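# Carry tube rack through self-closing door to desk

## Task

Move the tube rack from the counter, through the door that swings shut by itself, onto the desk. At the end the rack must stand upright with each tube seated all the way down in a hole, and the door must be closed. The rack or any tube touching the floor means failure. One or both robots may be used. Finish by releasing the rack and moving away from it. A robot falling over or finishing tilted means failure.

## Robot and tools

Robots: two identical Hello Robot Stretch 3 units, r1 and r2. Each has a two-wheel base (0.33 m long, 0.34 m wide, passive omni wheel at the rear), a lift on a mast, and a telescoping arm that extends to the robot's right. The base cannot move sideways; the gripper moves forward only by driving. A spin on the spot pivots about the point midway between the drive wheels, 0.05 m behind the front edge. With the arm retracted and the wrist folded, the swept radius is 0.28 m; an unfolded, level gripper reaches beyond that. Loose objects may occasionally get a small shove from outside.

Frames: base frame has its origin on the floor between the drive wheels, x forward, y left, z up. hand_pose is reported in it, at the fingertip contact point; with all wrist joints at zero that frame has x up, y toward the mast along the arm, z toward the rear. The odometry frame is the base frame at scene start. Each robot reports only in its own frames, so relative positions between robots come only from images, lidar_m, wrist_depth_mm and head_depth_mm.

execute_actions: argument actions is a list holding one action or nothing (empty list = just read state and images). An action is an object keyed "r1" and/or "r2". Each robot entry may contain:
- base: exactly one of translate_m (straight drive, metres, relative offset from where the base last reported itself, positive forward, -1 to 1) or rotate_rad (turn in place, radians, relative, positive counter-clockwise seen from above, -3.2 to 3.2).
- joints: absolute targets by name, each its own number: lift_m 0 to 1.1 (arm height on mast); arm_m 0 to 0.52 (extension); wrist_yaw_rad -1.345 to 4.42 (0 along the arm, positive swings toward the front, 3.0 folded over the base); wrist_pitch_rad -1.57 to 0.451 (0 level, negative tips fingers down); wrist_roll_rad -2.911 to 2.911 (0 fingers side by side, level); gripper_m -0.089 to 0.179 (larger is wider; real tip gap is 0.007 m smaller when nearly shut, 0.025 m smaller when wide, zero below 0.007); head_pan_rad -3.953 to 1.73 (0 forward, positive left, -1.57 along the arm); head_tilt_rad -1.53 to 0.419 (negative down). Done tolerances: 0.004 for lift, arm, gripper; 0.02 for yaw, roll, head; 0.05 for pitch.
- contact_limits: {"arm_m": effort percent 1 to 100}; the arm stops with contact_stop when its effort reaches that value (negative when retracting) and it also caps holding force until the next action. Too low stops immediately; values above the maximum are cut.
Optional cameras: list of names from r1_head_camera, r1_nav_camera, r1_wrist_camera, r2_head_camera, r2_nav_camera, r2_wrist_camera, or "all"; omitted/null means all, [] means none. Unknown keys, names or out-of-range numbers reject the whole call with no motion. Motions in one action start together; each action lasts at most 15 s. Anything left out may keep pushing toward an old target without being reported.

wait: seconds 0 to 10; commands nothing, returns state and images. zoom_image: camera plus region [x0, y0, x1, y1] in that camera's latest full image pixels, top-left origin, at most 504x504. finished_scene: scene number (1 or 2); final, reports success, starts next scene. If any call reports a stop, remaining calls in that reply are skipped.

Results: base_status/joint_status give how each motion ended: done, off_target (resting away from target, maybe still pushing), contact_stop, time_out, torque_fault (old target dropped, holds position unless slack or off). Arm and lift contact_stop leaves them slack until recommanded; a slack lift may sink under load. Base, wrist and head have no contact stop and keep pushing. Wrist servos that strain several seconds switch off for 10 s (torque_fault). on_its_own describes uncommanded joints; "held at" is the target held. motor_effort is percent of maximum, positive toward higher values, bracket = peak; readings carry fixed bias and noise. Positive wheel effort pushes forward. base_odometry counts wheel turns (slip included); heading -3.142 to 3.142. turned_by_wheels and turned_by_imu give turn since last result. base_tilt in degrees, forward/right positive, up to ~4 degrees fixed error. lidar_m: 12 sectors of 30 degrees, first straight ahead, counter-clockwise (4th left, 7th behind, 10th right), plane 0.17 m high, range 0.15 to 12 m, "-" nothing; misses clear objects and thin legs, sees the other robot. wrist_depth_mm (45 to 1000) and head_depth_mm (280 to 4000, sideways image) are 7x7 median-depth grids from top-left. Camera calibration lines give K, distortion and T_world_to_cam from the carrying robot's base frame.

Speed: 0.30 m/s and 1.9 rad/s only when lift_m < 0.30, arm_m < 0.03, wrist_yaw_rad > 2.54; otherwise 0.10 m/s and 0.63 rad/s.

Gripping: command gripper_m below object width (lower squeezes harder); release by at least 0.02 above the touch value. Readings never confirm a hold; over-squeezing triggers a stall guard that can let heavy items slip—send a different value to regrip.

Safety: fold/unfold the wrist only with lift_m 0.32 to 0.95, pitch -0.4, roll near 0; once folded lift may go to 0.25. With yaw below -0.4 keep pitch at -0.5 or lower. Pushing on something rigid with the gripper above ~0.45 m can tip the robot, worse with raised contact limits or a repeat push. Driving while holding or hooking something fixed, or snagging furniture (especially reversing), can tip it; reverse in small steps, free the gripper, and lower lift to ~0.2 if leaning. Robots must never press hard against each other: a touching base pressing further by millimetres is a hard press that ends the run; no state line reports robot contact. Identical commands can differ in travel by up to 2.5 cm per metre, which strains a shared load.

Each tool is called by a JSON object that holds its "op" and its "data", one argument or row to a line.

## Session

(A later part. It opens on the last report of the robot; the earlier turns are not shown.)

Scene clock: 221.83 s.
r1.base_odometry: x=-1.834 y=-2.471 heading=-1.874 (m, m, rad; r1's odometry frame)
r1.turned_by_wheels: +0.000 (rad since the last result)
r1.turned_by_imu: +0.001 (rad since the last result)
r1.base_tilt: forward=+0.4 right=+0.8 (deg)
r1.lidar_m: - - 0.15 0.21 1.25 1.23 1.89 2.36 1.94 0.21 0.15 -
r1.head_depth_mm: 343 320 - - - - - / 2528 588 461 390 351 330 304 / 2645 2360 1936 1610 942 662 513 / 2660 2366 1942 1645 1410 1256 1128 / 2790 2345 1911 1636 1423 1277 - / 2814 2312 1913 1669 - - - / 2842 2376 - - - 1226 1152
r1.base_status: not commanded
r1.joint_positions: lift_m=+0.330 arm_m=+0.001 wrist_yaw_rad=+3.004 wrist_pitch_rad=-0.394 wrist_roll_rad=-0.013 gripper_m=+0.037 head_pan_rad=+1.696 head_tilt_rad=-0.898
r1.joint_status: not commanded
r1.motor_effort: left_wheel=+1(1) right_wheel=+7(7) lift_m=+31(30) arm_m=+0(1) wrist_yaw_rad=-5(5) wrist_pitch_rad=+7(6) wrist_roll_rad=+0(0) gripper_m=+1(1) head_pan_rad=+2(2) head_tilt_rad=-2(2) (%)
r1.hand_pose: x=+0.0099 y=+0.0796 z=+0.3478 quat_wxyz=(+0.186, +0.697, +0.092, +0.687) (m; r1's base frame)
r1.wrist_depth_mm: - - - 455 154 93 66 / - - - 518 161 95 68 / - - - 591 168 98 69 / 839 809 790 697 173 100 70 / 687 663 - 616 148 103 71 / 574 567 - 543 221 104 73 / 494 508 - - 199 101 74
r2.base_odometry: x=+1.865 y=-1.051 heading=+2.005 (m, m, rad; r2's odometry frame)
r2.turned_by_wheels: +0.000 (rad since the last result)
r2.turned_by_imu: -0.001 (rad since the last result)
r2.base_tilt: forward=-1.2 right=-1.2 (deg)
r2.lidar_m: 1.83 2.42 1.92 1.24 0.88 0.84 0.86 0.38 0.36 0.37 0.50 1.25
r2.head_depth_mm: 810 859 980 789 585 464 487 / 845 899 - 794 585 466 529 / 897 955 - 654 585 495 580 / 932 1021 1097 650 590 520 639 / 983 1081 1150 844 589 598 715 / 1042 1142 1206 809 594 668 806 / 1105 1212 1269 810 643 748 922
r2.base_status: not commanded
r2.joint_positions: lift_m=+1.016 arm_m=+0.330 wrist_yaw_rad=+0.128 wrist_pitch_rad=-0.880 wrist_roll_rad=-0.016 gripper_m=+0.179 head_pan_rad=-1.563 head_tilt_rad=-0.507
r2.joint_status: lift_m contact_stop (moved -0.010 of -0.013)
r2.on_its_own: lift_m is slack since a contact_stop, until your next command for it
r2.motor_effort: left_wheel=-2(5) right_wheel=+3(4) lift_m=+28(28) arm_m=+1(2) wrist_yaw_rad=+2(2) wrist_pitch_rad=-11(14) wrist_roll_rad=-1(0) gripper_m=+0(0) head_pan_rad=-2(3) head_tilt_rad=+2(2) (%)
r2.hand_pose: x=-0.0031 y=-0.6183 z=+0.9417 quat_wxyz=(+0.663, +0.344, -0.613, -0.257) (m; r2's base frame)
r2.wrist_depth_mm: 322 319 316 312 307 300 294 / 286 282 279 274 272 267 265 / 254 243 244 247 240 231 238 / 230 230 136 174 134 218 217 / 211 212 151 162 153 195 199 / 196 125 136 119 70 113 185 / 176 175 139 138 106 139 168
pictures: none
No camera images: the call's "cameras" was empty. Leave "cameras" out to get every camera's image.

Palm/fingers touched; back to 1.026 and grip.

{"op": "execute_actions", "data": {
  "actions": [
    {"r2":{"joints":{"lift_m":1.028}}}
  ],
  "cameras": []
}}

{"op": "execute_actions", "data": {
  "actions": [
    {"r2":{"joints":{"gripper_m":0.115}}}
  ],
  "cameras": ["r2_wrist_camera","r2_head_camera"]
}}

Scene clock: 227.40 s.
r1.base_odometry: x=-1.834 y=-2.471 heading=-1.874 (m, m, rad; r1's odometry frame)
r1.turned_by_wheels: +0.000 (rad since the last result)
r1.turned_by_imu: +0.001 (rad since the last result)
r1.base_tilt: forward=+0.3 right=+0.8 (deg)
r1.lidar_m: - - 0.15 0.21 1.25 1.23 1.89 2.36 1.94 0.21 0.15 -
r1.head_depth_mm: 343 321 - - - - - / 2515 587 461 390 351 329 304 / 2679 2338 1949 1612 940 660 511 / 2660 2359 1926 1635 1421 1254 1130 / 2750 2339 1927 1624 1421 1278 - / 2837 2341 1918 1662 - - - / 2885 2366 - - - 1228 1157
r1.base_status: not commanded
r1.joint_positions: lift_m=+0.330 arm_m=+0.001 wrist_yaw_rad=+3.004 wrist_pitch_rad=-0.394 wrist_roll_rad=-0.013 gripper_m=+0.037 head_pan_rad=+1.696 head_tilt_rad=-0.898
r1.joint_status: not commanded
r1.motor_effort: left_wheel=+1(1) right_wheel=+7(7) lift_m=+30(30) arm_m=+0(0) wrist_yaw_rad=-4(4) wrist_pitch_rad=+7(7) wrist_roll_rad=+0(0) gripper_m=+1(1) head_pan_rad=+2(2) head_tilt_rad=-2(0) (%)
r1.hand_pose: x=+0.0099 y=+0.0796 z=+0.3478 quat_wxyz=(+0.186, +0.697, +0.092, +0.687) (m; r1's base frame)
r1.wrist_depth_mm: - - - 453 154 93 66 / - - - 516 161 95 67 / - - - 589 168 98 69 / 834 817 803 680 173 100 70 / 667 662 - 596 149 103 71 / 569 561 - 535 223 104 73 / 486 510 - - 200 101 74
r2.base_odometry: x=+1.865 y=-1.051 heading=+2.005 (m, m, rad; r2's odometry frame)
r2.turned_by_wheels: +0.000 (rad since the last result)
r2.turned_by_imu: -0.001 (rad since the last result)
r2.base_tilt: forward=-1.1 right=-1.1 (deg)
r2.lidar_m: 1.82 2.42 1.92 1.24 0.89 0.84 0.86 0.38 0.36 0.37 0.50 1.25
r2.head_depth_mm: 814 861 958 785 583 463 487 / 849 892 1012 792 585 465 528 / 889 957 - 645 587 494 579 / 934 1016 1087 649 590 522 639 / 982 1073 1161 800 590 598 715 / 1046 1143 1206 804 595 669 807 / 1098 1216 1260 807 641 749 929
r2.base_status: not commanded
r2.joint_positions: lift_m=+1.028 arm_m=+0.330 wrist_yaw_rad=+0.129 wrist_pitch_rad=-0.906 wrist_roll_rad=-0.016 gripper_m=+0.179 head_pan_rad=-1.563 head_tilt_rad=-0.507
r2.joint_status: all done
r2.motor_effort: left_wheel=-2(3) right_wheel=+1(3) lift_m=+36(38) arm_m=+1(2) wrist_yaw_rad=+1(3) wrist_pitch_rad=+3(12) wrist_roll_rad=-1(1) gripper_m=+0(0) head_pan_rad=-3(3) head_tilt_rad=+2(2) (%)
r2.hand_pose: x=-0.0037 y=-0.6128 z=+0.9499 quat_wxyz=(+0.660, +0.352, -0.609, -0.265) (m; r2's base frame)
r2.wrist_depth_mm: 326 321 316 309 305 301 298 / 290 283 280 277 274 269 269 / 262 252 153 252 245 236 243 / 239 235 142 147 140 224 222 / 218 219 151 169 153 206 205 / 202 193 150 158 78 126 191 / 184 183 179 176 145 176 175
pictures: none
No camera images: the call's "cameras" was empty. Leave "cameras" out to get every camera's image.

Scene clock: 228.53 s.
r1.base_odometry: x=-1.834 y=-2.471 heading=-1.874 (m, m, rad; r1's odometry frame)
r1.turned_by_wheels: +0.000 (rad since the last result)
r1.turned_by_imu: +0.000 (rad since the last result)
r1.base_tilt: forward=+0.4 right=+0.9 (deg)
r1.lidar_m: - - 0.15 0.21 1.25 1.23 1.88 2.37 1.94 0.21 0.15 -
r1.head_depth_mm: 344 321 - - - - - / 2536 585 460 390 352 330 304 / 2634 2370 1946 1609 946 661 512 / 2667 2338 1935 1634 1413 1259 1127 / 2763 2355 1921 1651 1417 1278 - / 2830 2319 1927 1669 - - - / 2894 2417 - - - 1236 1157
r1.base_status: not commanded
r1.joint_positions: lift_m=+0.330 arm_m=+0.001 wrist_yaw_rad=+3.004 wrist_pitch_rad=-0.394 wrist_roll_rad=-0.013 gripper_m=+0.037 head_pan_rad=+1.696 head_tilt_rad=-0.898
r1.joint_status: not commanded
r1.motor_effort: left_wheel=+1(1) right_wheel=+7(7) lift_m=+31(30) arm_m=+0(0) wrist_yaw_rad=-3(4) wrist_pitch_rad=+7(7) wrist_roll_rad=+0(0) gripper_m=+1(0) head_pan_rad=+2(2) head_tilt_rad=-1(1) (%)
r1.hand_pose: x=+0.0099 y=+0.0796 z=+0.3478 quat_wxyz=(+0.186, +0.697, +0.092, +0.687) (m; r1's base frame)
r1.wrist_depth_mm: - - - 458 154 93 66 / - - - 506 161 95 68 / - - - 595 168 98 69 / 808 813 802 687 173 100 70 / 685 665 - 608 149 103 71 / 573 567 - 544 221 104 73 / 498 505 - - 200 101 74
r2.base_odometry: x=+1.865 y=-1.051 heading=+2.005 (m, m, rad; r2's odometry frame)
r2.turned_by_wheels: +0.000 (rad since the last result)
r2.turned_by_imu: +0.000 (rad since the last result)
r2.base_tilt: forward=-1.1 right=-1.3 (deg)
r2.lidar_m: 1.83 2.42 1.92 1.24 0.89 0.84 0.86 0.38 0.36 0.37 0.50 1.25
r2.head_depth_mm: 814 858 962 787 583 464 485 / 855 894 1017 790 588 466 531 / 889 946 - 651 589 495 579 / 933 1018 1092 650 588 519 639 / 988 1080 1160 807 591 597 716 / 1044 1151 1208 805 595 667 809 / 1104 1220 1255 809 644 751 928
r2.base_status: not commanded
r2.joint_positions: lift_m=+1.028 arm_m=+0.330 wrist_yaw_rad=+0.129 wrist_pitch_rad=-0.877 wrist_roll_rad=-0.016 gripper_m=+0.116 head_pan_rad=-1.563 head_tilt_rad=-0.507
r2.joint_status: all done
r2.motor_effort: left_wheel=-2(2) right_wheel=+2(1) lift_m=+27(36) arm_m=+1(2) wrist_yaw_rad=+1(2) wrist_pitch_rad=-13(14) wrist_roll_rad=+0(1) gripper_m=-14(92) head_pan_rad=-2(3) head_tilt_rad=+2(2) (%)
r2.hand_pose: x=-0.0029 y=-0.6189 z=+0.9543 quat_wxyz=(+0.663, +0.343, -0.614, -0.256) (m; r2's base frame)
r2.wrist_depth_mm: 347 342 340 332 325 324 314 / 306 304 298 292 288 287 285 / 272 266 256 263 255 245 253 / 246 245 151 188 153 232 232 / 224 228 158 170 155 212 212 / 207 - 133 132 82 130 195 / 193 189 167 151 132 178 181
pictures: r2_head_camera (sideways: a quarter turn clockwise sets it upright), r2_wrist_camera
camera_calibration (this result's frames):
r2_head_camera: T_world_to_cam=[[0.0265136, 0.484965, -0.874132, 1.16022], [0.999054, 0.0173087, 0.0399055, -0.056116], [0.0344828, -0.874362, -0.484047, 0.590923], [0, 0, 0, 1]] pos_world=[0.00492453, -0.0450135, 1.30246]
r2_wrist_camera: T_world_to_cam=[[-0.984837, -0.173477, 0.00136656, -0.111964], [-0.150441, 0.850085, -0.504701, 1.04242], [0.0863923, -0.497254, -0.863293, 0.676773], [0, 0, 0, 1]] pos_world=[-0.0119115, -0.569039, 1.11052]
Images, in order (width x height): r2_head_camera 896x504, r2_wrist_camera 644x364.

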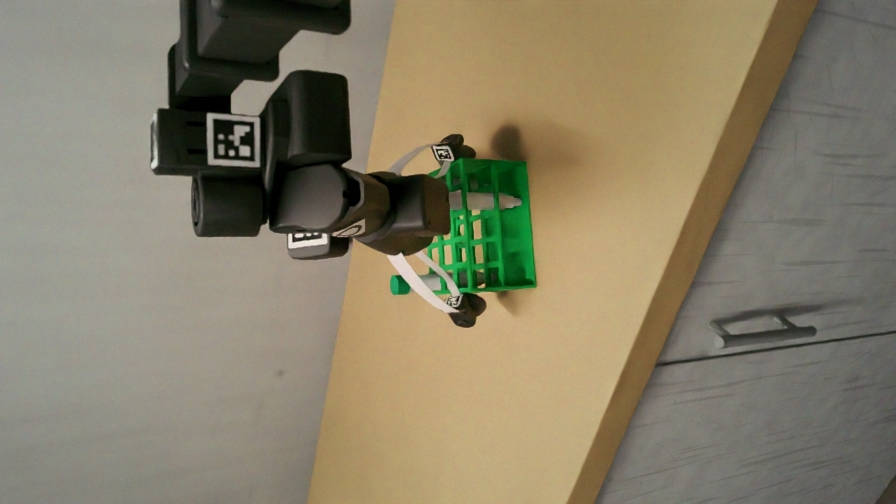

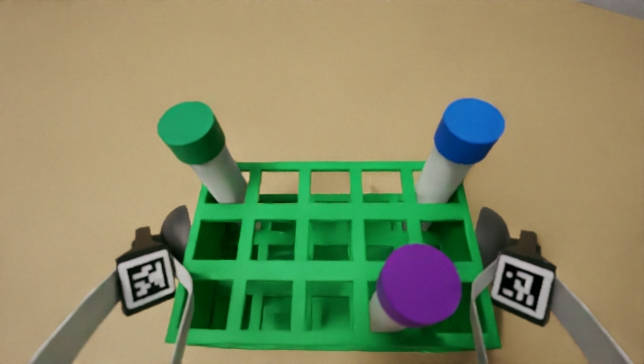

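{"op": "execute_actions", "data": {
  "actions": [
    {"r2":{"joints":{"lift_m":1.06,"gripper_m":0.111}}}
  ],
  "cameras": ["r2_wrist_camera","r2_head_camera"]
}}

{"op": "zoom_image", "data": {
  "camera": "r2_head_camera",
  "region": [330,100,580,350]
}}

Scene clock: 242.73 s.
r1.base_odometry: x=-1.834 y=-2.471 heading=-1.874 (m, m, rad; r1's odometry frame)
r1.turned_by_wheels: +0.000 (rad since the last result)
r1.turned_by_imu: +0.002 (rad since the last result)
r1.base_tilt: forward=+0.4 right=+0.9 (deg)
r1.lidar_m: - - 0.15 0.21 1.25 1.23 1.89 2.37 1.94 0.21 0.15 -
r1.head_depth_mm: 344 321 - - - - - / 2538 585 461 390 352 330 304 / 2683 2350 1949 1590 942 660 513 / 2666 2356 1932 1634 1424 1258 1136 / 2775 2328 1922 1632 1420 1274 - / 2855 2336 1922 1663 - - - / 2898 2380 - - - 1235 1151
r1.base_status: not commanded
r1.joint_positions: lift_m=+0.330 arm_m=+0.001 wrist_yaw_rad=+3.004 wrist_pitch_rad=-0.394 wrist_roll_rad=-0.013 gripper_m=+0.037 head_pan_rad=+1.696 head_tilt_rad=-0.898
r1.joint_status: not commanded
r1.motor_effort: left_wheel=+1(1) right_wheel=+7(7) lift_m=+30(30) arm_m=+0(0) wrist_yaw_rad=-5(4) wrist_pitch_rad=+7(7) wrist_roll_rad=+0(0) gripper_m=+0(0) head_pan_rad=+1(2) head_tilt_rad=-2(1) (%)
r1.hand_pose: x=+0.0099 y=+0.0796 z=+0.3478 quat_wxyz=(+0.186, +0.697, +0.092, +0.687) (m; r1's base frame)
r1.wrist_depth_mm: - - - 454 154 93 66 / - - - 513 161 95 68 / - - - 598 167 98 69 / 843 812 799 706 172 100 70 / 676 685 - 608 149 103 71 / 566 563 - 537 222 104 73 / 492 505 - - 200 101 74
r2.base_odometry: x=+1.865 y=-1.051 heading=+2.005 (m, m, rad; r2's odometry frame)
r2.turned_by_wheels: +0.000 (rad since the last result)
r2.turned_by_imu: -0.001 (rad since the last result)
r2.base_tilt: forward=-1.1 right=-1.2 (deg)
r2.lidar_m: 1.83 2.42 1.93 1.24 0.89 0.84 0.86 0.38 0.36 0.37 0.50 1.25
r2.head_depth_mm: 811 - 950 785 583 466 486 / 841 - 1004 792 587 465 530 / 888 - 1045 641 588 495 579 / 938 1030 1121 633 589 520 640 / 986 1080 1162 765 591 598 711 / 1050 1144 1207 801 593 671 805 / 1112 1225 1263 807 642 748 925
r2.base_status: not commanded
r2.joint_positions: lift_m=+1.060 arm_m=+0.330 wrist_yaw_rad=+0.130 wrist_pitch_rad=-0.911 wrist_roll_rad=-0.017 gripper_m=+0.112 head_pan_rad=-1.563 head_tilt_rad=-0.507
r2.joint_status: all done
r2.motor_effort: left_wheel=-2(2) right_wheel=+2(1) lift_m=+36(37) arm_m=+1(2) wrist_yaw_rad=+1(1) wrist_pitch_rad=+6(14) wrist_roll_rad=+0(0) gripper_m=-15(42) head_pan_rad=-3(2) head_tilt_rad=+2(2) (%)
r2.hand_pose: x=-0.0038 y=-0.6116 z=+0.9810 quat_wxyz=(+0.659, +0.354, -0.608, -0.267) (m; r2's base frame)
r2.wrist_depth_mm: 372 369 362 353 348 344 347 / 330 327 323 319 315 311 307 / 299 290 287 289 282 273 278 / 272 270 148 187 153 255 255 / 249 252 157 170 171 237 235 / 232 - 134 132 83 130 220 / 219 215 166 189 118 201 203
pictures: r2_head_camera (sideways: a quarter turn clockwise sets it upright), r2_wrist_camera
camera_calibration (this result's frames):
r2_head_camera: T_world_to_cam=[[0.0265135, 0.484965, -0.874132, 1.16022], [0.999054, 0.0173088, 0.0399055, -0.056116], [0.0344829, -0.874362, -0.484047, 0.590923], [0, 0, 0, 1]] pos_world=[0.00492454, -0.0450135, 1.30246]
r2_wrist_camera: T_world_to_cam=[[-0.984724, -0.174124, 0.0000112778, -0.110681], [-0.153247, 0.866628, -0.474839, 1.03036], [0.0826712, -0.467587, -0.880073, 0.738118], [0, 0, 0, 1]] pos_world=[-0.0121121, -0.567075, 1.13885]
Images, in order (width x height): r2_head_camera 896x504, r2_wrist_camera 644x364.

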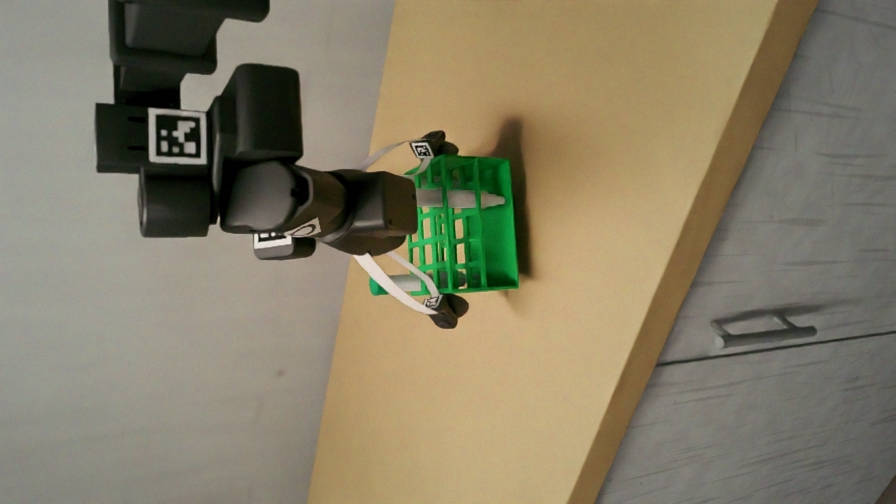

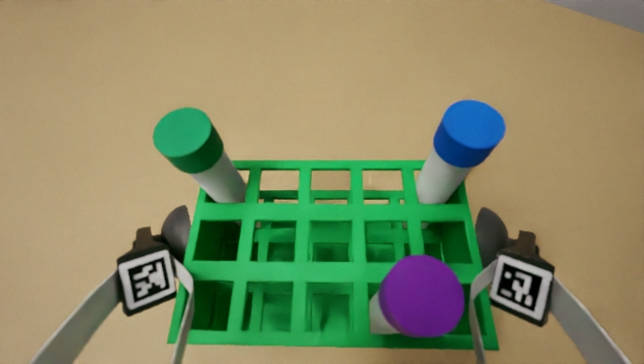

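Region (330, 100, 580, 350) of r2_head_camera's 896x504 image, scaled by 2.016, with more detail than that image has.

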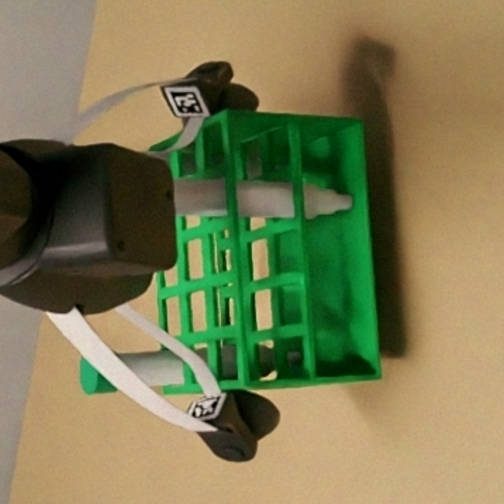

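{"op": "execute_actions", "data": {
  "actions": [
    {"r2":{"joints":{"lift_m":1.075,"gripper_m":0.106,"arm_m":0.12,"wrist_yaw_rad":0}}}
  ],
  "cameras": ["r2_wrist_camera"]
}}

{"op": "execute_actions", "data": {
  "actions": [
    {"r2":{"base":{"translate_m":0.1},"joints":{"arm_m":0.0,"head_pan_rad":0,"head_tilt_rad":-0.8}}}
  ],
  "cameras": ["r2_wrist_camera"]
}}

{"op": "execute_actions", "data": {
  "actions": [
    {"r2":{"base":{"rotate_rad":1.44}}}
  ],
  "cameras": ["r2_wrist_camera","r2_nav_camera"]
}}

Scene clock: 261.17 s.
r1.base_odometry: x=-1.834 y=-2.471 heading=-1.874 (m, m, rad; r1's odometry frame)
r1.turned_by_wheels: +0.000 (rad since the last result)
r1.turned_by_imu: +0.002 (rad since the last result)
r1.base_tilt: forward=+0.4 right=+0.8 (deg)
r1.lidar_m: - - 0.15 0.21 1.25 1.23 1.89 2.36 1.94 0.21 0.15 -
r1.head_depth_mm: 344 321 - - - - - / 2519 586 460 389 351 330 305 / 2686 2368 1928 1627 943 661 511 / 2667 2333 1946 1635 1432 1261 1136 / 2773 2338 1933 1632 1421 1282 - / 2856 2314 1925 1660 - - - / 2899 2394 - - - 1238 1157
r1.base_status: not commanded
r1.joint_positions: lift_m=+0.330 arm_m=+0.001 wrist_yaw_rad=+3.004 wrist_pitch_rad=-0.394 wrist_roll_rad=-0.013 gripper_m=+0.037 head_pan_rad=+1.696 head_tilt_rad=-0.898
r1.joint_status: not commanded
r1.motor_effort: left_wheel=+1(1) right_wheel=+7(6) lift_m=+31(30) arm_m=+0(0) wrist_yaw_rad=-5(4) wrist_pitch_rad=+7(7) wrist_roll_rad=+0(0) gripper_m=+0(1) head_pan_rad=+2(1) head_tilt_rad=-2(1) (%)
r1.hand_pose: x=+0.0099 y=+0.0796 z=+0.3478 quat_wxyz=(+0.186, +0.697, +0.092, +0.687) (m; r1's base frame)
r1.wrist_depth_mm: - - - 453 154 93 66 / - - - 506 161 95 67 / - - - 598 167 98 69 / 830 801 794 681 173 100 70 / 694 672 - 606 150 103 71 / 571 567 - 541 222 105 73 / 493 509 - - 200 101 74
r2.base_odometry: x=+1.865 y=-1.051 heading=+2.005 (m, m, rad; r2's odometry frame)
r2.turned_by_wheels: +0.000 (rad since the last result)
r2.turned_by_imu: -0.001 (rad since the last result)
r2.base_tilt: forward=-1.1 right=-1.2 (deg)
r2.lidar_m: 1.83 2.41 1.92 1.24 0.89 0.84 0.86 0.38 0.36 0.37 0.50 1.25
r2.head_depth_mm: 793 - - 715 582 464 487 / 846 - - - 473 458 528 / 897 - - - 420 478 579 / 937 1028 1088 841 450 521 639 / 983 1083 1164 803 561 598 715 / 1041 1143 1203 809 593 667 805 / 1102 1227 1255 808 641 751 929
r2.base_status: not commanded
r2.joint_positions: lift_m=+1.075 arm_m=+0.120 wrist_yaw_rad=+0.001 wrist_pitch_rad=-0.912 wrist_roll_rad=-0.017 gripper_m=+0.107 head_pan_rad=-1.563 head_tilt_rad=-0.507
r2.joint_status: all done
r2.motor_effort: left_wheel=-2(1) right_wheel=+2(2) lift_m=+37(37) arm_m=-2(1) wrist_yaw_rad=-1(1) wrist_pitch_rad=+7(7) wrist_roll_rad=-1(0) gripper_m=-17(47) head_pan_rad=-3(2) head_tilt_rad=+2(1) (%)
r2.hand_pose: x=-0.0214 y=-0.4029 z=+0.9959 quat_wxyz=(+0.640, +0.315, -0.629, -0.309) (m; r2's base frame)
r2.wrist_depth_mm: 392 395 382 377 371 368 361 / 351 349 342 341 335 327 324 / 325 312 304 308 300 109 295 / - 288 148 187 152 275 270 / - - 157 171 170 252 250 / - - 133 132 83 131 234 / - - 166 190 118 214 217
pictures: r2_wrist_camera
camera_calibration (this result's frames):
r2_wrist_camera: T_world_to_cam=[[-0.998905, -0.0467882, -0.0000412786, -0.0406604], [-0.0411828, 0.879651, -0.473834, 0.860473], [0.0222061, -0.473313, -0.880614, 0.847156], [0, 0, 0, 1]] pos_world=[-0.0239912, -0.357848, 1.15374]
Images, in order (width x height): r2_wrist_camera 644x364.

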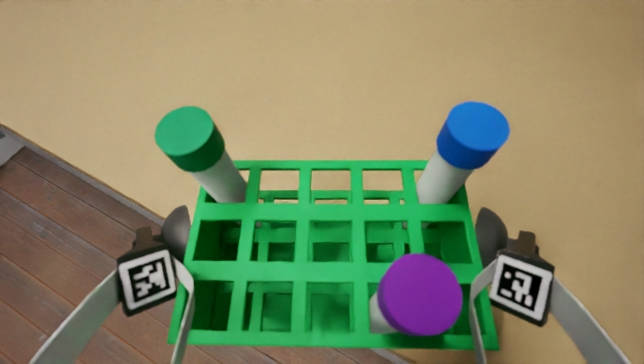

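Scene clock: 263.30 s.
r1.base_odometry: x=-1.834 y=-2.471 heading=-1.874 (m, m, rad; r1's odometry frame)
r1.turned_by_wheels: +0.000 (rad since the last result)
r1.turned_by_imu: +0.000 (rad since the last result)
r1.base_tilt: forward=+0.5 right=+0.8 (deg)
r1.lidar_m: - - 0.15 0.21 1.25 1.23 1.85 2.37 1.94 0.21 0.15 -
r1.head_depth_mm: 343 321 - - - - - / 2514 587 461 389 352 329 304 / 2665 2383 1934 1614 944 661 511 / 2703 2344 1947 1654 1421 1254 1130 / 2740 2358 1936 1634 1424 1275 - / 2856 2303 1927 1688 - - - / 2922 2420 - - - 1226 1158
r1.base_status: not commanded
r1.joint_positions: lift_m=+0.330 arm_m=+0.001 wrist_yaw_rad=+3.004 wrist_pitch_rad=-0.394 wrist_roll_rad=-0.013 gripper_m=+0.037 head_pan_rad=+1.696 head_tilt_rad=-0.898
r1.joint_status: not commanded
r1.motor_effort: left_wheel=+1(1) right_wheel=+7(7) lift_m=+31(30) arm_m=+0(0) wrist_yaw_rad=-4(5) wrist_pitch_rad=+7(7) wrist_roll_rad=+0(0) gripper_m=+1(1) head_pan_rad=+2(2) head_tilt_rad=-1(1) (%)
r1.hand_pose: x=+0.0099 y=+0.0796 z=+0.3478 quat_wxyz=(+0.186, +0.697, +0.092, +0.687) (m; r1's base frame)
r1.wrist_depth_mm: - - - 451 155 93 66 / - - - 517 161 95 68 / - - - 597 168 97 69 / 835 805 800 687 173 100 70 / 684 671 - 623 150 103 71 / 562 561 - 542 223 105 73 / 491 507 - - 200 101 74
r2.base_odometry: x=+1.823 y=-0.960 heading=+2.005 (m, m, rad; r2's odometry frame)
r2.turned_by_wheels: +0.000 (rad since the last result)
r2.turned_by_imu: +0.000 (rad since the last result)
r2.base_tilt: forward=-1.1 right=-1.2 (deg)
r2.lidar_m: 1.74 2.30 1.89 2.03 0.98 0.93 0.95 0.43 0.41 0.42 0.57 1.41
r2.head_depth_mm: 1448 1591 1828 1779 1496 1283 1133 / 1500 1688 1960 1802 1508 1297 1142 / 1575 1790 2015 1796 1508 1303 1141 / 1649 1876 2116 1815 1518 1297 1145 / 1747 2001 2195 1832 1513 1303 1138 / 1816 2131 2265 1809 1527 1319 1150 / 1938 2278 2248 1811 1516 1312 1145
r2.base_status: done
r2.joint_positions: lift_m=+1.075 arm_m=+0.000 wrist_yaw_rad=+0.001 wrist_pitch_rad=-0.913 wrist_roll_rad=-0.017 gripper_m=+0.107 head_pan_rad=-0.007 head_tilt_rad=-0.790
r2.joint_status: all done
r2.motor_effort: left_wheel=-2(7) right_wheel=+1(6) lift_m=+37(36) arm_m=-2(0) wrist_yaw_rad=-2(1) wrist_pitch_rad=+7(7) wrist_roll_rad=+0(0) gripper_m=-18(18) head_pan_rad=+3(36) head_tilt_rad=-4(19) (%)
r2.hand_pose: x=-0.0214 y=-0.2829 z=+0.9959 quat_wxyz=(+0.640, +0.315, -0.629, -0.309) (m; r2's base frame)
r2.wrist_depth_mm: 479 392 384 381 372 368 364 / 815 514 353 341 338 329 325 / - 755 419 322 305 109 295 / - - 149 187 154 276 272 / - - 158 171 170 270 256 / - - 134 132 83 131 339 / - - 167 189 118 594 416
pictures: r2_wrist_camera
camera_calibration (this result's frames):
r2_wrist_camera: T_world_to_cam=[[-0.998905, -0.0467871, -0.0000464461, -0.0350395], [-0.0411819, 0.879705, -0.473734, 0.754804], [0.0222055, -0.473213, -0.880668, 0.904032], [0, 0, 0, 1]] pos_world=[-0.0239913, -0.237844, 1.15373]
Images, in order (width x height): r2_wrist_camera 644x364.

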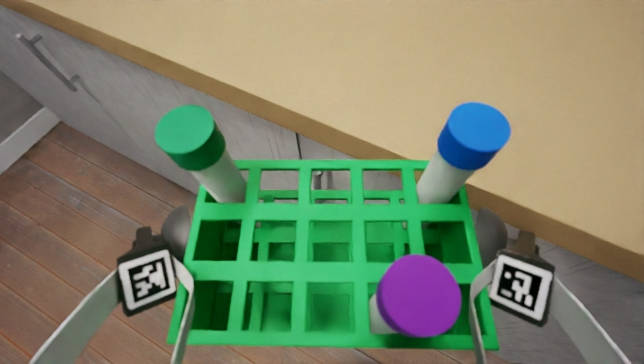

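Scene clock: 266.53 s.
r1.base_odometry: x=-1.834 y=-2.471 heading=-1.874 (m, m, rad; r1's odometry frame)
r1.turned_by_wheels: +0.000 (rad since the last result)
r1.turned_by_imu: +0.001 (rad since the last result)
r1.base_tilt: forward=+0.4 right=+0.9 (deg)
r1.lidar_m: - - 0.15 0.21 1.25 1.23 1.93 2.36 1.94 0.21 0.15 -
r1.head_depth_mm: 344 321 - - - - - / 2545 587 460 389 352 329 304 / 2672 2368 1957 1611 949 661 512 / 2722 2348 1931 1646 1426 1257 1129 / 2767 2345 1919 1649 1405 1265 - / 2829 2336 1920 1668 - - - / 2877 2387 - - - 1243 1158
r1.base_status: not commanded
r1.joint_positions: lift_m=+0.330 arm_m=+0.001 wrist_yaw_rad=+3.004 wrist_pitch_rad=-0.394 wrist_roll_rad=-0.013 gripper_m=+0.037 head_pan_rad=+1.696 head_tilt_rad=-0.898
r1.joint_status: not commanded
r1.motor_effort: left_wheel=+1(1) right_wheel=+7(7) lift_m=+30(30) arm_m=+0(0) wrist_yaw_rad=-5(5) wrist_pitch_rad=+6(7) wrist_roll_rad=+0(0) gripper_m=+0(0) head_pan_rad=+3(1) head_tilt_rad=-2(2) (%)
r1.hand_pose: x=+0.0099 y=+0.0796 z=+0.3478 quat_wxyz=(+0.186, +0.697, +0.092, +0.687) (m; r1's base frame)
r1.wrist_depth_mm: - - - 450 154 93 66 / - - - 515 160 95 68 / - - - 602 168 97 69 / 819 809 792 697 174 100 70 / 671 668 - 622 148 102 72 / 561 558 - 540 221 104 73 / 499 507 - - 199 101 74
r2.base_odometry: x=+1.823 y=-0.960 heading=-2.839 (m, m, rad; r2's odometry frame)
r2.turned_by_wheels: +1.440 (rad since the last result)
r2.turned_by_imu: +1.428 (rad since the last result)
r2.base_tilt: forward=-1.1 right=-1.3 (deg)
r2.lidar_m: 1.89 1.03 0.93 0.94 0.45 0.41 0.41 0.51 1.01 1.70 2.08 2.04
r2.head_depth_mm: 1716 1900 2119 1783 1498 1291 1134 / 1703 1891 2012 1814 1506 1297 1142 / 1759 1955 2098 1806 1505 1308 1137 / 1791 2037 2219 1802 1513 1310 1141 / 1847 2154 2266 1811 1493 1298 1142 / 2717 2987 2258 1811 1519 1312 1145 / 2881 2946 2247 1679 1520 1310 1150
r2.base_status: done
r2.joint_positions: lift_m=+1.075 arm_m=+0.000 wrist_yaw_rad=+0.001 wrist_pitch_rad=-0.913 wrist_roll_rad=-0.017 gripper_m=+0.107 head_pan_rad=-0.007 head_tilt_rad=-0.790
r2.joint_status: not commanded
r2.motor_effort: left_wheel=-3(8) right_wheel=+2(6) lift_m=+37(36) arm_m=-2(2) wrist_yaw_rad=-1(1) wrist_pitch_rad=+7(7) wrist_roll_rad=+0(0) gripper_m=-17(17) head_pan_rad=+3(3) head_tilt_rad=-3(3) (%)
r2.hand_pose: x=-0.0214 y=-0.2829 z=+0.9959 quat_wxyz=(+0.640, +0.315, -0.629, -0.309) (m; r2's base frame)
r2.wrist_depth_mm: - - - - - - - / - - - - - - 883 / - - - - - 108 808 / - - 149 187 153 - 755 / - - 158 170 170 898 697 / - - 134 133 83 130 617 / - - 166 190 117 770 574
pictures: r2_nav_camera (sideways: a quarter turn counterclockwise sets it upright), r2_wrist_camera
camera_calibration (this result's frames):
r2_nav_camera: T_world_to_cam=[[0.717114, 0.0164665, 0.696761, -0.875631], [0.0194156, -0.999805, 0.00364557, 0.048076], [0.696685, 0.0109138, -0.717294, 0.887826], [0, 0, 0, 1]] pos_world=[0.00845832, 0.0527956, 1.24676]
r2_wrist_camera: T_world_to_cam=[[-0.998905, -0.0467946, -0.0000403276, -0.0350479], [-0.0411914, 0.879704, -0.473733, 0.754806], [0.0222036, -0.473213, -0.880668, 0.904031], [0, 0, 0, 1]] pos_world=[-0.0239907, -0.237847, 1.15373]
Images, in order (width x height): r2_nav_camera 672x504, r2_wrist_camera 644x364.

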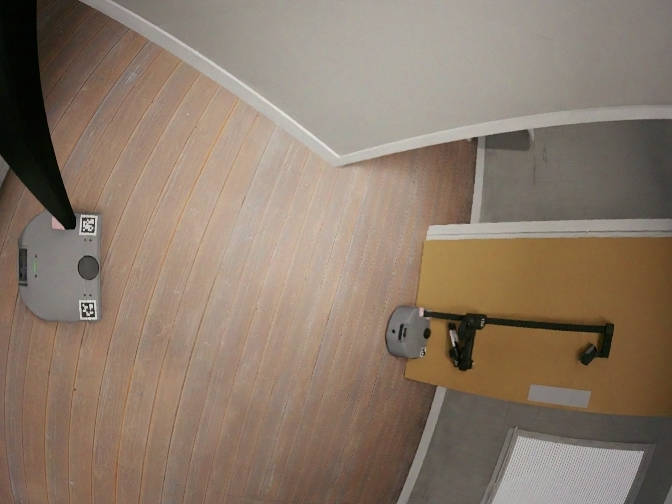

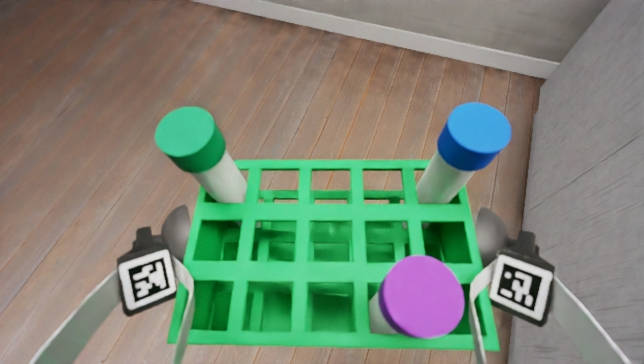

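{"op": "execute_actions", "data": {
  "actions": [
    {"r2":{"base":{"translate_m":1.0},"joints":{"lift_m":0.96,"head_pan_rad":0.6}}}
  ],
  "cameras": ["r2_wrist_camera","r2_nav_camera","r2_head_camera"]
}}

Scene clock: 281.57 s.
r1.base_odometry: x=-1.834 y=-2.471 heading=-1.874 (m, m, rad; r1's odometry frame)
r1.turned_by_wheels: +0.000 (rad since the last result)
r1.turned_by_imu: +0.003 (rad since the last result)
r1.base_tilt: forward=+0.4 right=+0.9 (deg)
r1.lidar_m: - - 0.15 0.21 1.25 0.98 0.99 2.37 1.94 0.21 0.15 -
r1.head_depth_mm: 343 321 - - - - - / 2544 587 461 390 352 329 304 / 2693 2362 1933 1609 939 664 511 / 2688 2348 1939 1652 1416 1256 1131 / 2756 2311 1912 1629 1419 1276 - / 2861 2333 1912 1669 - - - / 2891 2393 - - - 1227 1157
r1.base_status: not commanded
r1.joint_positions: lift_m=+0.330 arm_m=+0.001 wrist_yaw_rad=+3.004 wrist_pitch_rad=-0.394 wrist_roll_rad=-0.013 gripper_m=+0.037 head_pan_rad=+1.696 head_tilt_rad=-0.898
r1.joint_status: not commanded
r1.motor_effort: left_wheel=+1(1) right_wheel=+7(7) lift_m=+30(30) arm_m=+0(0) wrist_yaw_rad=-5(3) wrist_pitch_rad=+7(6) wrist_roll_rad=+0(0) gripper_m=+0(1) head_pan_rad=+2(1) head_tilt_rad=+0(2) (%)
r1.hand_pose: x=+0.0099 y=+0.0796 z=+0.3478 quat_wxyz=(+0.186, +0.697, +0.092, +0.687) (m; r1's base frame)
r1.wrist_depth_mm: - - - 458 154 93 66 / - - - 520 161 95 68 / - - - 600 168 97 69 / 828 809 770 683 173 100 70 / 674 665 - 597 149 103 71 / 571 562 - 533 223 104 73 / 486 509 - - 201 101 74
r2.base_odometry: x=+0.868 y=-1.258 heading=-2.839 (m, m, rad; r2's odometry frame)
r2.turned_by_wheels: +0.000 (rad since the last result)
r2.turned_by_imu: +0.007 (rad since the last result)
r2.base_tilt: forward=-1.2 right=-1.3 (deg)
r2.lidar_m: 1.04 2.21 0.57 0.57 0.72 1.35 1.36 1.68 2.04 2.06 1.96 0.91
r2.head_depth_mm: 1924 2085 1339 1425 1469 1295 1141 / 2099 2348 2223 1787 1505 1298 1136 / 2373 2641 2238 1814 1506 1298 1143 / 2488 2740 2228 1807 1514 1310 1150 / 2404 2881 2226 1804 1520 1304 1148 / 2234 2741 2236 1828 1518 1302 1146 / 2063 2683 2270 1830 1538 1084 1128
r2.base_status: done
r2.joint_positions: lift_m=+0.960 arm_m=+0.000 wrist_yaw_rad=+0.001 wrist_pitch_rad=-0.913 wrist_roll_rad=-0.017 gripper_m=+0.107 head_pan_rad=+0.593 head_tilt_rad=-0.790
r2.joint_status: all done
r2.motor_effort: left_wheel=-3(5) right_wheel=+2(6) lift_m=+21(32) arm_m=-1(2) wrist_yaw_rad=-1(1) wrist_pitch_rad=+7(7) wrist_roll_rad=+0(0) gripper_m=-18(18) head_pan_rad=+4(31) head_tilt_rad=-3(3) (%)
r2.hand_pose: x=-0.0214 y=-0.2829 z=+0.8816 quat_wxyz=(+0.640, +0.315, -0.629, -0.309) (m; r2's base frame)
r2.wrist_depth_mm: - - - - - - - / - - - - - - - / - - - - - 109 - / - - 150 187 153 - - / 913 - 158 171 169 - - / 866 - 134 132 83 130 965 / 900 940 166 189 118 885 900
pictures: r2_head_camera (sideways: a quarter turn clockwise sets it upright), r2_nav_camera (sideways: a quarter turn counterclockwise sets it upright), r2_wrist_camera
camera_calibration (this result's frames):
r2_head_camera: T_world_to_cam=[[-0.605386, -0.371317, -0.704011, 0.942304], [-0.556604, 0.829766, 0.0409862, -0.0480184], [0.568946, 0.416668, -0.709006, 0.880313], [0, 0, 0, 1]] pos_world=[0.0428803, 0.0229387, 1.28951]
r2_nav_camera: T_world_to_cam=[[0.582631, 0.418472, 0.696722, -0.87476], [0.580484, -0.814264, 0.00364412, 0.0446553], [0.568841, 0.402313, -0.717332, 0.888656], [0, 0, 0, 1]] pos_world=[-0.0217627, 0.0449065, 1.24676]
r2_wrist_camera: T_world_to_cam=[[-0.998905, -0.0467949, -0.00004031, -0.0350525], [-0.0411917, 0.879704, -0.473734, 0.700679], [0.0222038, -0.473213, -0.880668, 0.803413], [0, 0, 0, 1]] pos_world=[-0.0239907, -0.237845, 1.03947]
Images, in order (width x height): r2_head_camera 896x504, r2_nav_camera 672x504, r2_wrist_camera 644x364.

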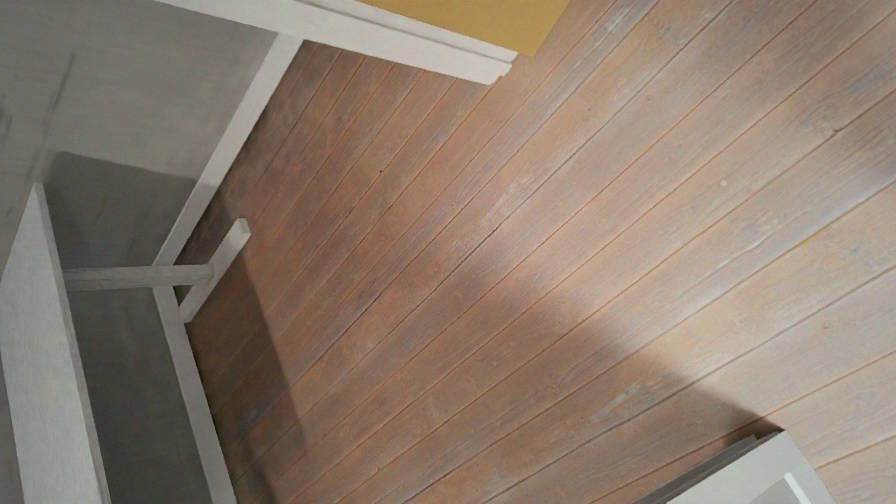

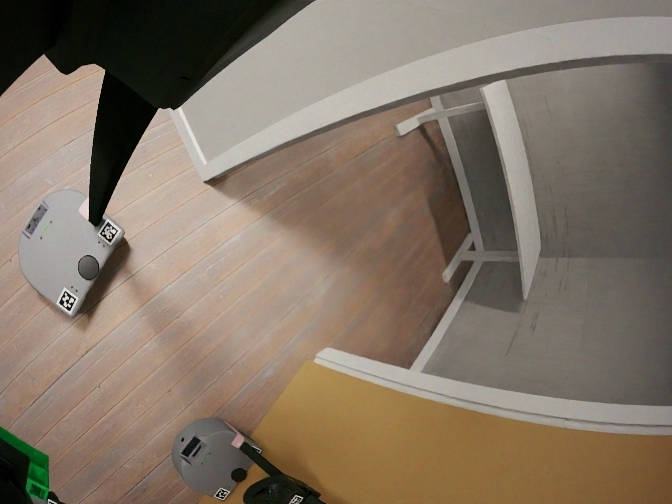

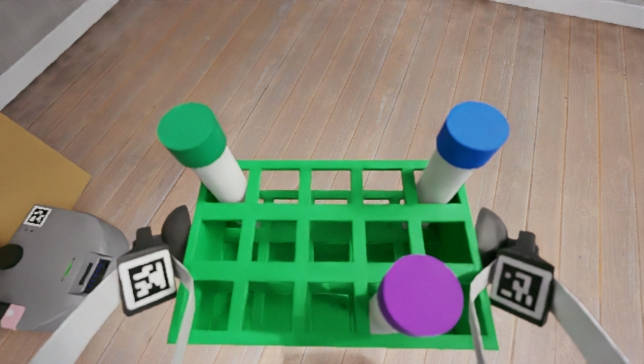

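{"op": "execute_actions", "data": {
  "actions": [
    {"r2":{"base":{"translate_m":0.36}}}
  ],
  "cameras": []
}}

{"op": "execute_actions", "data": {
  "actions": [
    {"r2":{"base":{"rotate_rad":1.28},"joints":{"head_pan_rad":0,"head_tilt_rad":-1.0}}}
  ],
  "cameras": ["r2_wrist_camera","r2_nav_camera"]
}}

Scene clock: 295.60 s.
r1.base_odometry: x=-1.834 y=-2.471 heading=-1.874 (m, m, rad; r1's odometry frame)
r1.turned_by_wheels: +0.000 (rad since the last result)
r1.turned_by_imu: +0.001 (rad since the last result)
r1.base_tilt: forward=+0.4 right=+0.9 (deg)
r1.lidar_m: - - 0.15 0.21 1.25 0.68 2.36 2.37 1.94 0.21 0.15 -
r1.head_depth_mm: 344 320 - - - - - / 2491 587 461 390 351 329 304 / 2671 2381 1966 1620 948 660 511 / 2769 2351 1938 1651 1422 1253 1127 / 2775 2371 1929 1637 1417 1275 - / 2849 2324 1924 1652 - - - / 2939 2407 - - - 1230 1155
r1.base_status: not commanded
r1.joint_positions: lift_m=+0.330 arm_m=+0.001 wrist_yaw_rad=+3.004 wrist_pitch_rad=-0.394 wrist_roll_rad=-0.013 gripper_m=+0.037 head_pan_rad=+1.696 head_tilt_rad=-0.898
r1.joint_status: not commanded
r1.motor_effort: left_wheel=+1(1) right_wheel=+7(7) lift_m=+30(30) arm_m=+0(1) wrist_yaw_rad=-5(5) wrist_pitch_rad=+7(7) wrist_roll_rad=+0(0) gripper_m=+0(0) head_pan_rad=+1(1) head_tilt_rad=-1(1) (%)
r1.hand_pose: x=+0.0099 y=+0.0796 z=+0.3478 quat_wxyz=(+0.186, +0.697, +0.092, +0.687) (m; r1's base frame)
r1.wrist_depth_mm: - - - 457 154 93 66 / - - - 519 160 95 67 / - - - 593 167 97 69 / 816 846 820 690 173 100 70 / 677 669 - 599 149 102 71 / 565 560 - 529 222 104 73 / 495 506 - - 199 101 74
r2.base_odometry: x=+0.525 y=-1.366 heading=-2.839 (m, m, rad; r2's odometry frame)
r2.turned_by_wheels: +0.000 (rad since the last result)
r2.turned_by_imu: +0.002 (rad since the last result)
r2.base_tilt: forward=-1.1 right=-1.2 (deg)
r2.lidar_m: 0.68 0.83 2.15 0.60 0.57 1.11 1.70 2.10 2.17 2.19 0.83 0.58
r2.head_depth_mm: 701 761 810 892 1036 1227 1136 / 1723 1912 2021 1119 1242 1283 1137 / 1940 2168 2226 1795 1508 1299 1134 / 2181 2549 2224 1800 1508 1299 1143 / 2229 2648 2236 1817 1508 1304 1145 / 2058 2658 2273 1807 1525 1304 1146 / 1932 2532 2255 1812 1522 1312 1149
r2.base_status: done
r2.joint_positions: lift_m=+0.960 arm_m=+0.000 wrist_yaw_rad=+0.001 wrist_pitch_rad=-0.913 wrist_roll_rad=-0.017 gripper_m=+0.107 head_pan_rad=+0.593 head_tilt_rad=-0.790
r2.joint_status: not commanded
r2.motor_effort: left_wheel=-3(3) right_wheel=+3(7) lift_m=+21(21) arm_m=-2(2) wrist_yaw_rad=-1(1) wrist_pitch_rad=+8(7) wrist_roll_rad=+0(0) gripper_m=-17(18) head_pan_rad=+3(4) head_tilt_rad=-4(3) (%)
r2.hand_pose: x=-0.0214 y=-0.2829 z=+0.8816 quat_wxyz=(+0.640, +0.315, -0.629, -0.309) (m; r2's base frame)
r2.wrist_depth_mm: - - - - - - - / 643 - - - - - - / 635 809 - - - 109 - / 637 936 149 187 154 - - / 533 532 158 171 171 - - / 447 - 134 132 83 130 966 / 682 915 167 190 118 889 929
pictures: none
No camera images: the call's "cameras" was empty. Leave "cameras" out to get every camera's image.

Scene clock: 298.57 s.
r1.base_odometry: x=-1.834 y=-2.471 heading=-1.874 (m, m, rad; r1's odometry frame)
r1.turned_by_wheels: +0.000 (rad since the last result)
r1.turned_by_imu: +0.001 (rad since the last result)
r1.base_tilt: forward=+0.3 right=+0.8 (deg)
r1.lidar_m: - - 0.15 0.21 1.25 0.68 2.36 2.36 1.95 0.21 0.15 -
r1.head_depth_mm: 343 321 - - - - - / 2505 588 462 390 352 330 304 / 2641 2355 1941 1606 944 662 511 / 2699 2347 1945 1630 1430 1257 1132 / 2803 2331 1930 1640 1418 1274 - / 2846 2376 1918 1659 - - - / 2869 2421 - - - 1211 1153
r1.base_status: not commanded
r1.joint_positions: lift_m=+0.330 arm_m=+0.001 wrist_yaw_rad=+3.004 wrist_pitch_rad=-0.394 wrist_roll_rad=-0.013 gripper_m=+0.037 head_pan_rad=+1.696 head_tilt_rad=-0.898
r1.joint_status: not commanded
r1.motor_effort: left_wheel=+1(0) right_wheel=+7(7) lift_m=+30(30) arm_m=+0(0) wrist_yaw_rad=-4(4) wrist_pitch_rad=+7(7) wrist_roll_rad=+0(0) gripper_m=+0(0) head_pan_rad=+2(2) head_tilt_rad=-1(2) (%)
r1.hand_pose: x=+0.0099 y=+0.0796 z=+0.3478 quat_wxyz=(+0.186, +0.697, +0.092, +0.687) (m; r1's base frame)
r1.wrist_depth_mm: - - - 457 155 93 66 / - - - 507 161 95 67 / - - - 596 168 98 69 / 832 843 794 677 173 100 70 / 668 665 - 605 150 103 71 / 569 565 - 542 224 104 73 / 491 510 - - 198 101 74
r2.base_odometry: x=+0.525 y=-1.366 heading=-1.559 (m, m, rad; r2's odometry frame)
r2.turned_by_wheels: +1.280 (rad since the last result)
r2.turned_by_imu: +1.269 (rad since the last result)
r2.base_tilt: forward=-1.1 right=-1.2 (deg)
r2.lidar_m: 2.15 0.57 0.70 1.70 1.80 2.21 2.18 1.90 0.58 0.58 0.70 2.23
r2.head_depth_mm: 2322 2056 1737 1516 1353 1203 1101 / 2350 2059 1747 1524 1339 1209 1099 / 2365 2056 1749 1507 1347 1205 1111 / 2334 2056 1750 1523 1344 1216 1106 / 2382 2059 1758 1529 1359 1215 1117 / 2391 2064 1768 1534 1291 1217 1106 / 2407 2105 1761 882 1138 1228 1107
r2.base_status: done
r2.joint_positions: lift_m=+0.960 arm_m=+0.000 wrist_yaw_rad=+0.001 wrist_pitch_rad=-0.913 wrist_roll_rad=-0.017 gripper_m=+0.107 head_pan_rad=+0.007 head_tilt_rad=-0.987
r2.joint_status: all done
r2.motor_effort: left_wheel=-3(10) right_wheel=+2(5) lift_m=+21(21) arm_m=-2(2) wrist_yaw_rad=-1(1) wrist_pitch_rad=+7(7) wrist_roll_rad=+0(0) gripper_m=-17(18) head_pan_rad=-3(32) head_tilt_rad=-5(16) (%)
r2.hand_pose: x=-0.0214 y=-0.2829 z=+0.8816 quat_wxyz=(+0.640, +0.315, -0.629, -0.309) (m; r2's base frame)
r2.wrist_depth_mm: 495 474 492 500 473 525 542 / - 556 579 591 580 636 686 / - 718 646 736 543 109 - / - - 150 187 153 - - / - - 158 171 171 - - / - - 134 132 83 130 983 / 953 952 165 188 118 879 881
pictures: r2_nav_camera (sideways: a quarter turn counterclockwise sets it upright), r2_wrist_camera
camera_calibration (this result's frames):
r2_nav_camera: T_world_to_cam=[[0.839524, 0.0275252, 0.542624, -0.675549], [0.0338161, -0.999427, -0.00162182, 0.0548459], [0.542269, 0.019711, -0.839974, 1.04828], [0, 0, 0, 1]] pos_world=[-0.0031662, 0.0527464, 1.24719]
r2_wrist_camera: T_world_to_cam=[[-0.998904, -0.0468015, -0.0000349706, -0.0350592], [-0.0412001, 0.879704, -0.473733, 0.70068], [0.0222022, -0.473213, -0.880668, 0.803412], [0, 0, 0, 1]] pos_world=[-0.0239902, -0.237847, 1.03947]
Images, in order (width x height): r2_nav_camera 672x504, r2_wrist_camera 644x364.

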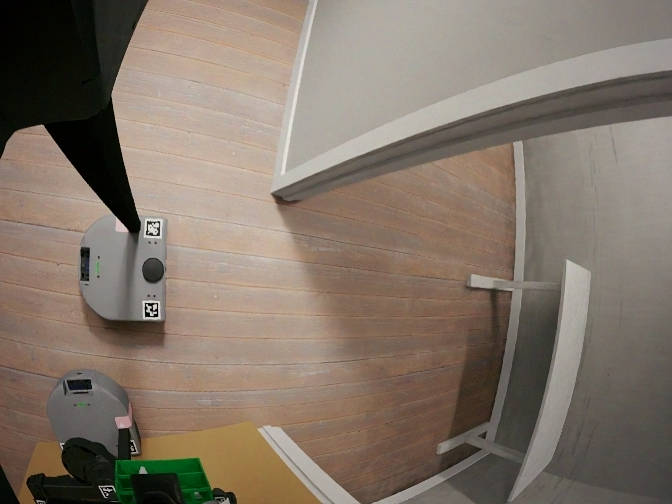

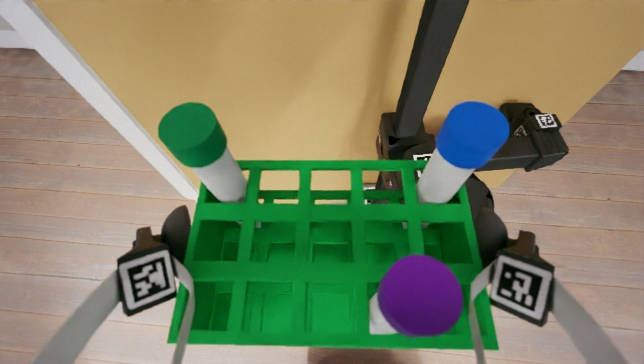

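{"op": "execute_actions", "data": {
  "actions": [
    {"r2":{"base":{"translate_m":1.0},"joints":{"head_tilt_rad":-0.7,"head_pan_rad":-0.3}}}
  ],
  "cameras": ["r2_head_camera","r2_nav_camera","r1_nav_camera"]
}}

Scene clock: 314.40 s.
r1.base_odometry: x=-1.834 y=-2.471 heading=-1.874 (m, m, rad; r1's odometry frame)
r1.turned_by_wheels: +0.000 (rad since the last result)
r1.turned_by_imu: +0.003 (rad since the last result)
r1.base_tilt: forward=+0.4 right=+0.8 (deg)
r1.lidar_m: - - 0.15 0.21 1.25 1.23 2.36 2.37 1.95 0.21 0.15 -
r1.head_depth_mm: 344 321 - - - - - / 2532 587 461 389 351 330 304 / 2687 2375 1942 1615 947 663 512 / 2693 2340 1926 1629 1430 1255 1133 / 2744 2341 1871 1641 1422 1279 - / 2829 2341 1679 1627 - - - / 2914 2377 - - - 1234 1162
r1.base_status: not commanded
r1.joint_positions: lift_m=+0.330 arm_m=+0.001 wrist_yaw_rad=+3.004 wrist_pitch_rad=-0.394 wrist_roll_rad=-0.013 gripper_m=+0.037 head_pan_rad=+1.696 head_tilt_rad=-0.898
r1.joint_status: not commanded
r1.motor_effort: left_wheel=+1(1) right_wheel=+6(6) lift_m=+31(30) arm_m=+0(0) wrist_yaw_rad=-4(4) wrist_pitch_rad=+6(7) wrist_roll_rad=+0(0) gripper_m=+1(1) head_pan_rad=+1(1) head_tilt_rad=-2(2) (%)
r1.hand_pose: x=+0.0099 y=+0.0796 z=+0.3478 quat_wxyz=(+0.186, +0.697, +0.092, +0.687) (m; r1's base frame)
r1.wrist_depth_mm: - - - 457 154 93 66 / - - - 515 161 95 68 / - - - 596 168 98 69 / 827 821 803 693 173 100 70 / 665 657 - 600 149 103 71 / 576 577 - 541 222 104 73 / 490 507 - - 200 101 74
r2.base_odometry: x=+0.537 y=-2.366 heading=-1.559 (m, m, rad; r2's odometry frame)
r2.turned_by_wheels: +0.000 (rad since the last result)
r2.turned_by_imu: +0.007 (rad since the last result)
r2.base_tilt: forward=-1.1 right=-1.2 (deg)
r2.lidar_m: 1.14 1.69 2.27 1.28 0.57 0.50 3.17 0.93 0.87 1.52 1.63 1.62
r2.head_depth_mm: 1460 1563 1128 1961 1610 1348 1166 / 1427 1528 1128 1904 1607 1364 1171 / 1403 1526 1141 1914 1613 1358 1175 / 1376 1498 1149 1876 1614 1354 1177 / 1359 1473 1155 1809 1576 1372 1175 / 1327 1452 1154 1812 1620 1371 1186 / 1303 1444 1567 1826 1634 1376 1188
r2.base_status: done
r2.joint_positions: lift_m=+0.960 arm_m=+0.000 wrist_yaw_rad=+0.001 wrist_pitch_rad=-0.913 wrist_roll_rad=-0.017 gripper_m=+0.107 head_pan_rad=-0.293 head_tilt_rad=-0.705
r2.joint_status: all done
r2.motor_effort: left_wheel=-3(5) right_wheel=+2(5) lift_m=+21(21) arm_m=-1(1) wrist_yaw_rad=-1(1) wrist_pitch_rad=+7(7) wrist_roll_rad=+0(0) gripper_m=-18(17) head_pan_rad=-3(21) head_tilt_rad=+1(16) (%)
r2.hand_pose: x=-0.0214 y=-0.2829 z=+0.8816 quat_wxyz=(+0.640, +0.315, -0.629, -0.309) (m; r2's base frame)
r2.wrist_depth_mm: - - - - - 895 540 / - - - - - 862 605 / - - - - - 109 712 / - - 150 186 153 939 927 / - - 158 170 171 - - / - - 134 132 83 130 967 / 947 950 167 189 118 903 886
pictures: r1_nav_camera (sideways: a quarter turn counterclockwise sets it upright), r2_head_camera (sideways: a quarter turn clockwise sets it upright), r2_nav_camera (sideways: a quarter turn counterclockwise sets it upright)
camera_calibration (this result's frames):
r1_nav_camera: T_world_to_cam=[[-0.0698503, 0.781113, 0.620471, -0.75959], [0.990354, 0.128914, -0.0508, 0.107969], [-0.119668, 0.610937, -0.782582, 0.974802], [0, 0, 0, 1]] pos_world=[-0.043333, -0.0161363, 1.23965]
r2_head_camera: T_world_to_cam=[[-0.610579, 0.215741, -0.762003, 1.01792], [0.286991, 0.957055, 0.0410046, -0.0531929], [0.738125, -0.193652, -0.646274, 0.797687], [0, 0, 0, 1]] pos_world=[0.0479914, -0.0142248, 1.29336]
r2_nav_camera: T_world_to_cam=[[0.633266, -0.168455, 0.755379, -0.951514], [-0.263624, -0.964608, 0.00589252, 0.0468767], [0.727652, -0.202867, -0.655262, 0.806955], [0, 0, 0, 1]] pos_world=[0.0277371, 0.0486353, 1.24724]
Images, in order (width x height): r1_nav_camera 672x504, r2_head_camera 896x504, r2_nav_camera 672x504.

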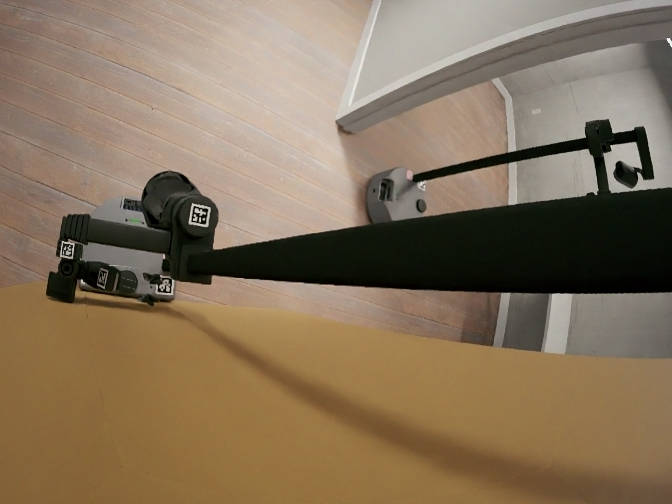

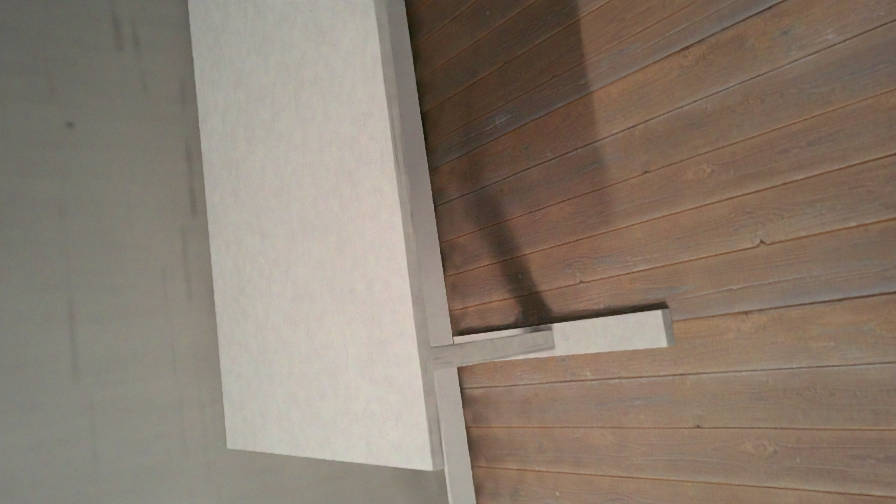

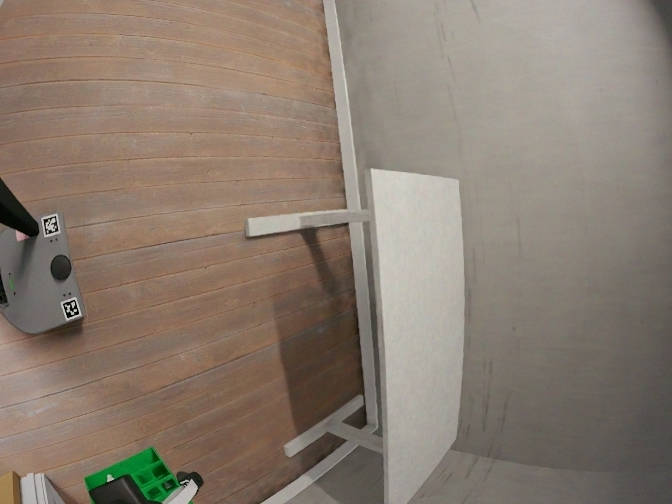

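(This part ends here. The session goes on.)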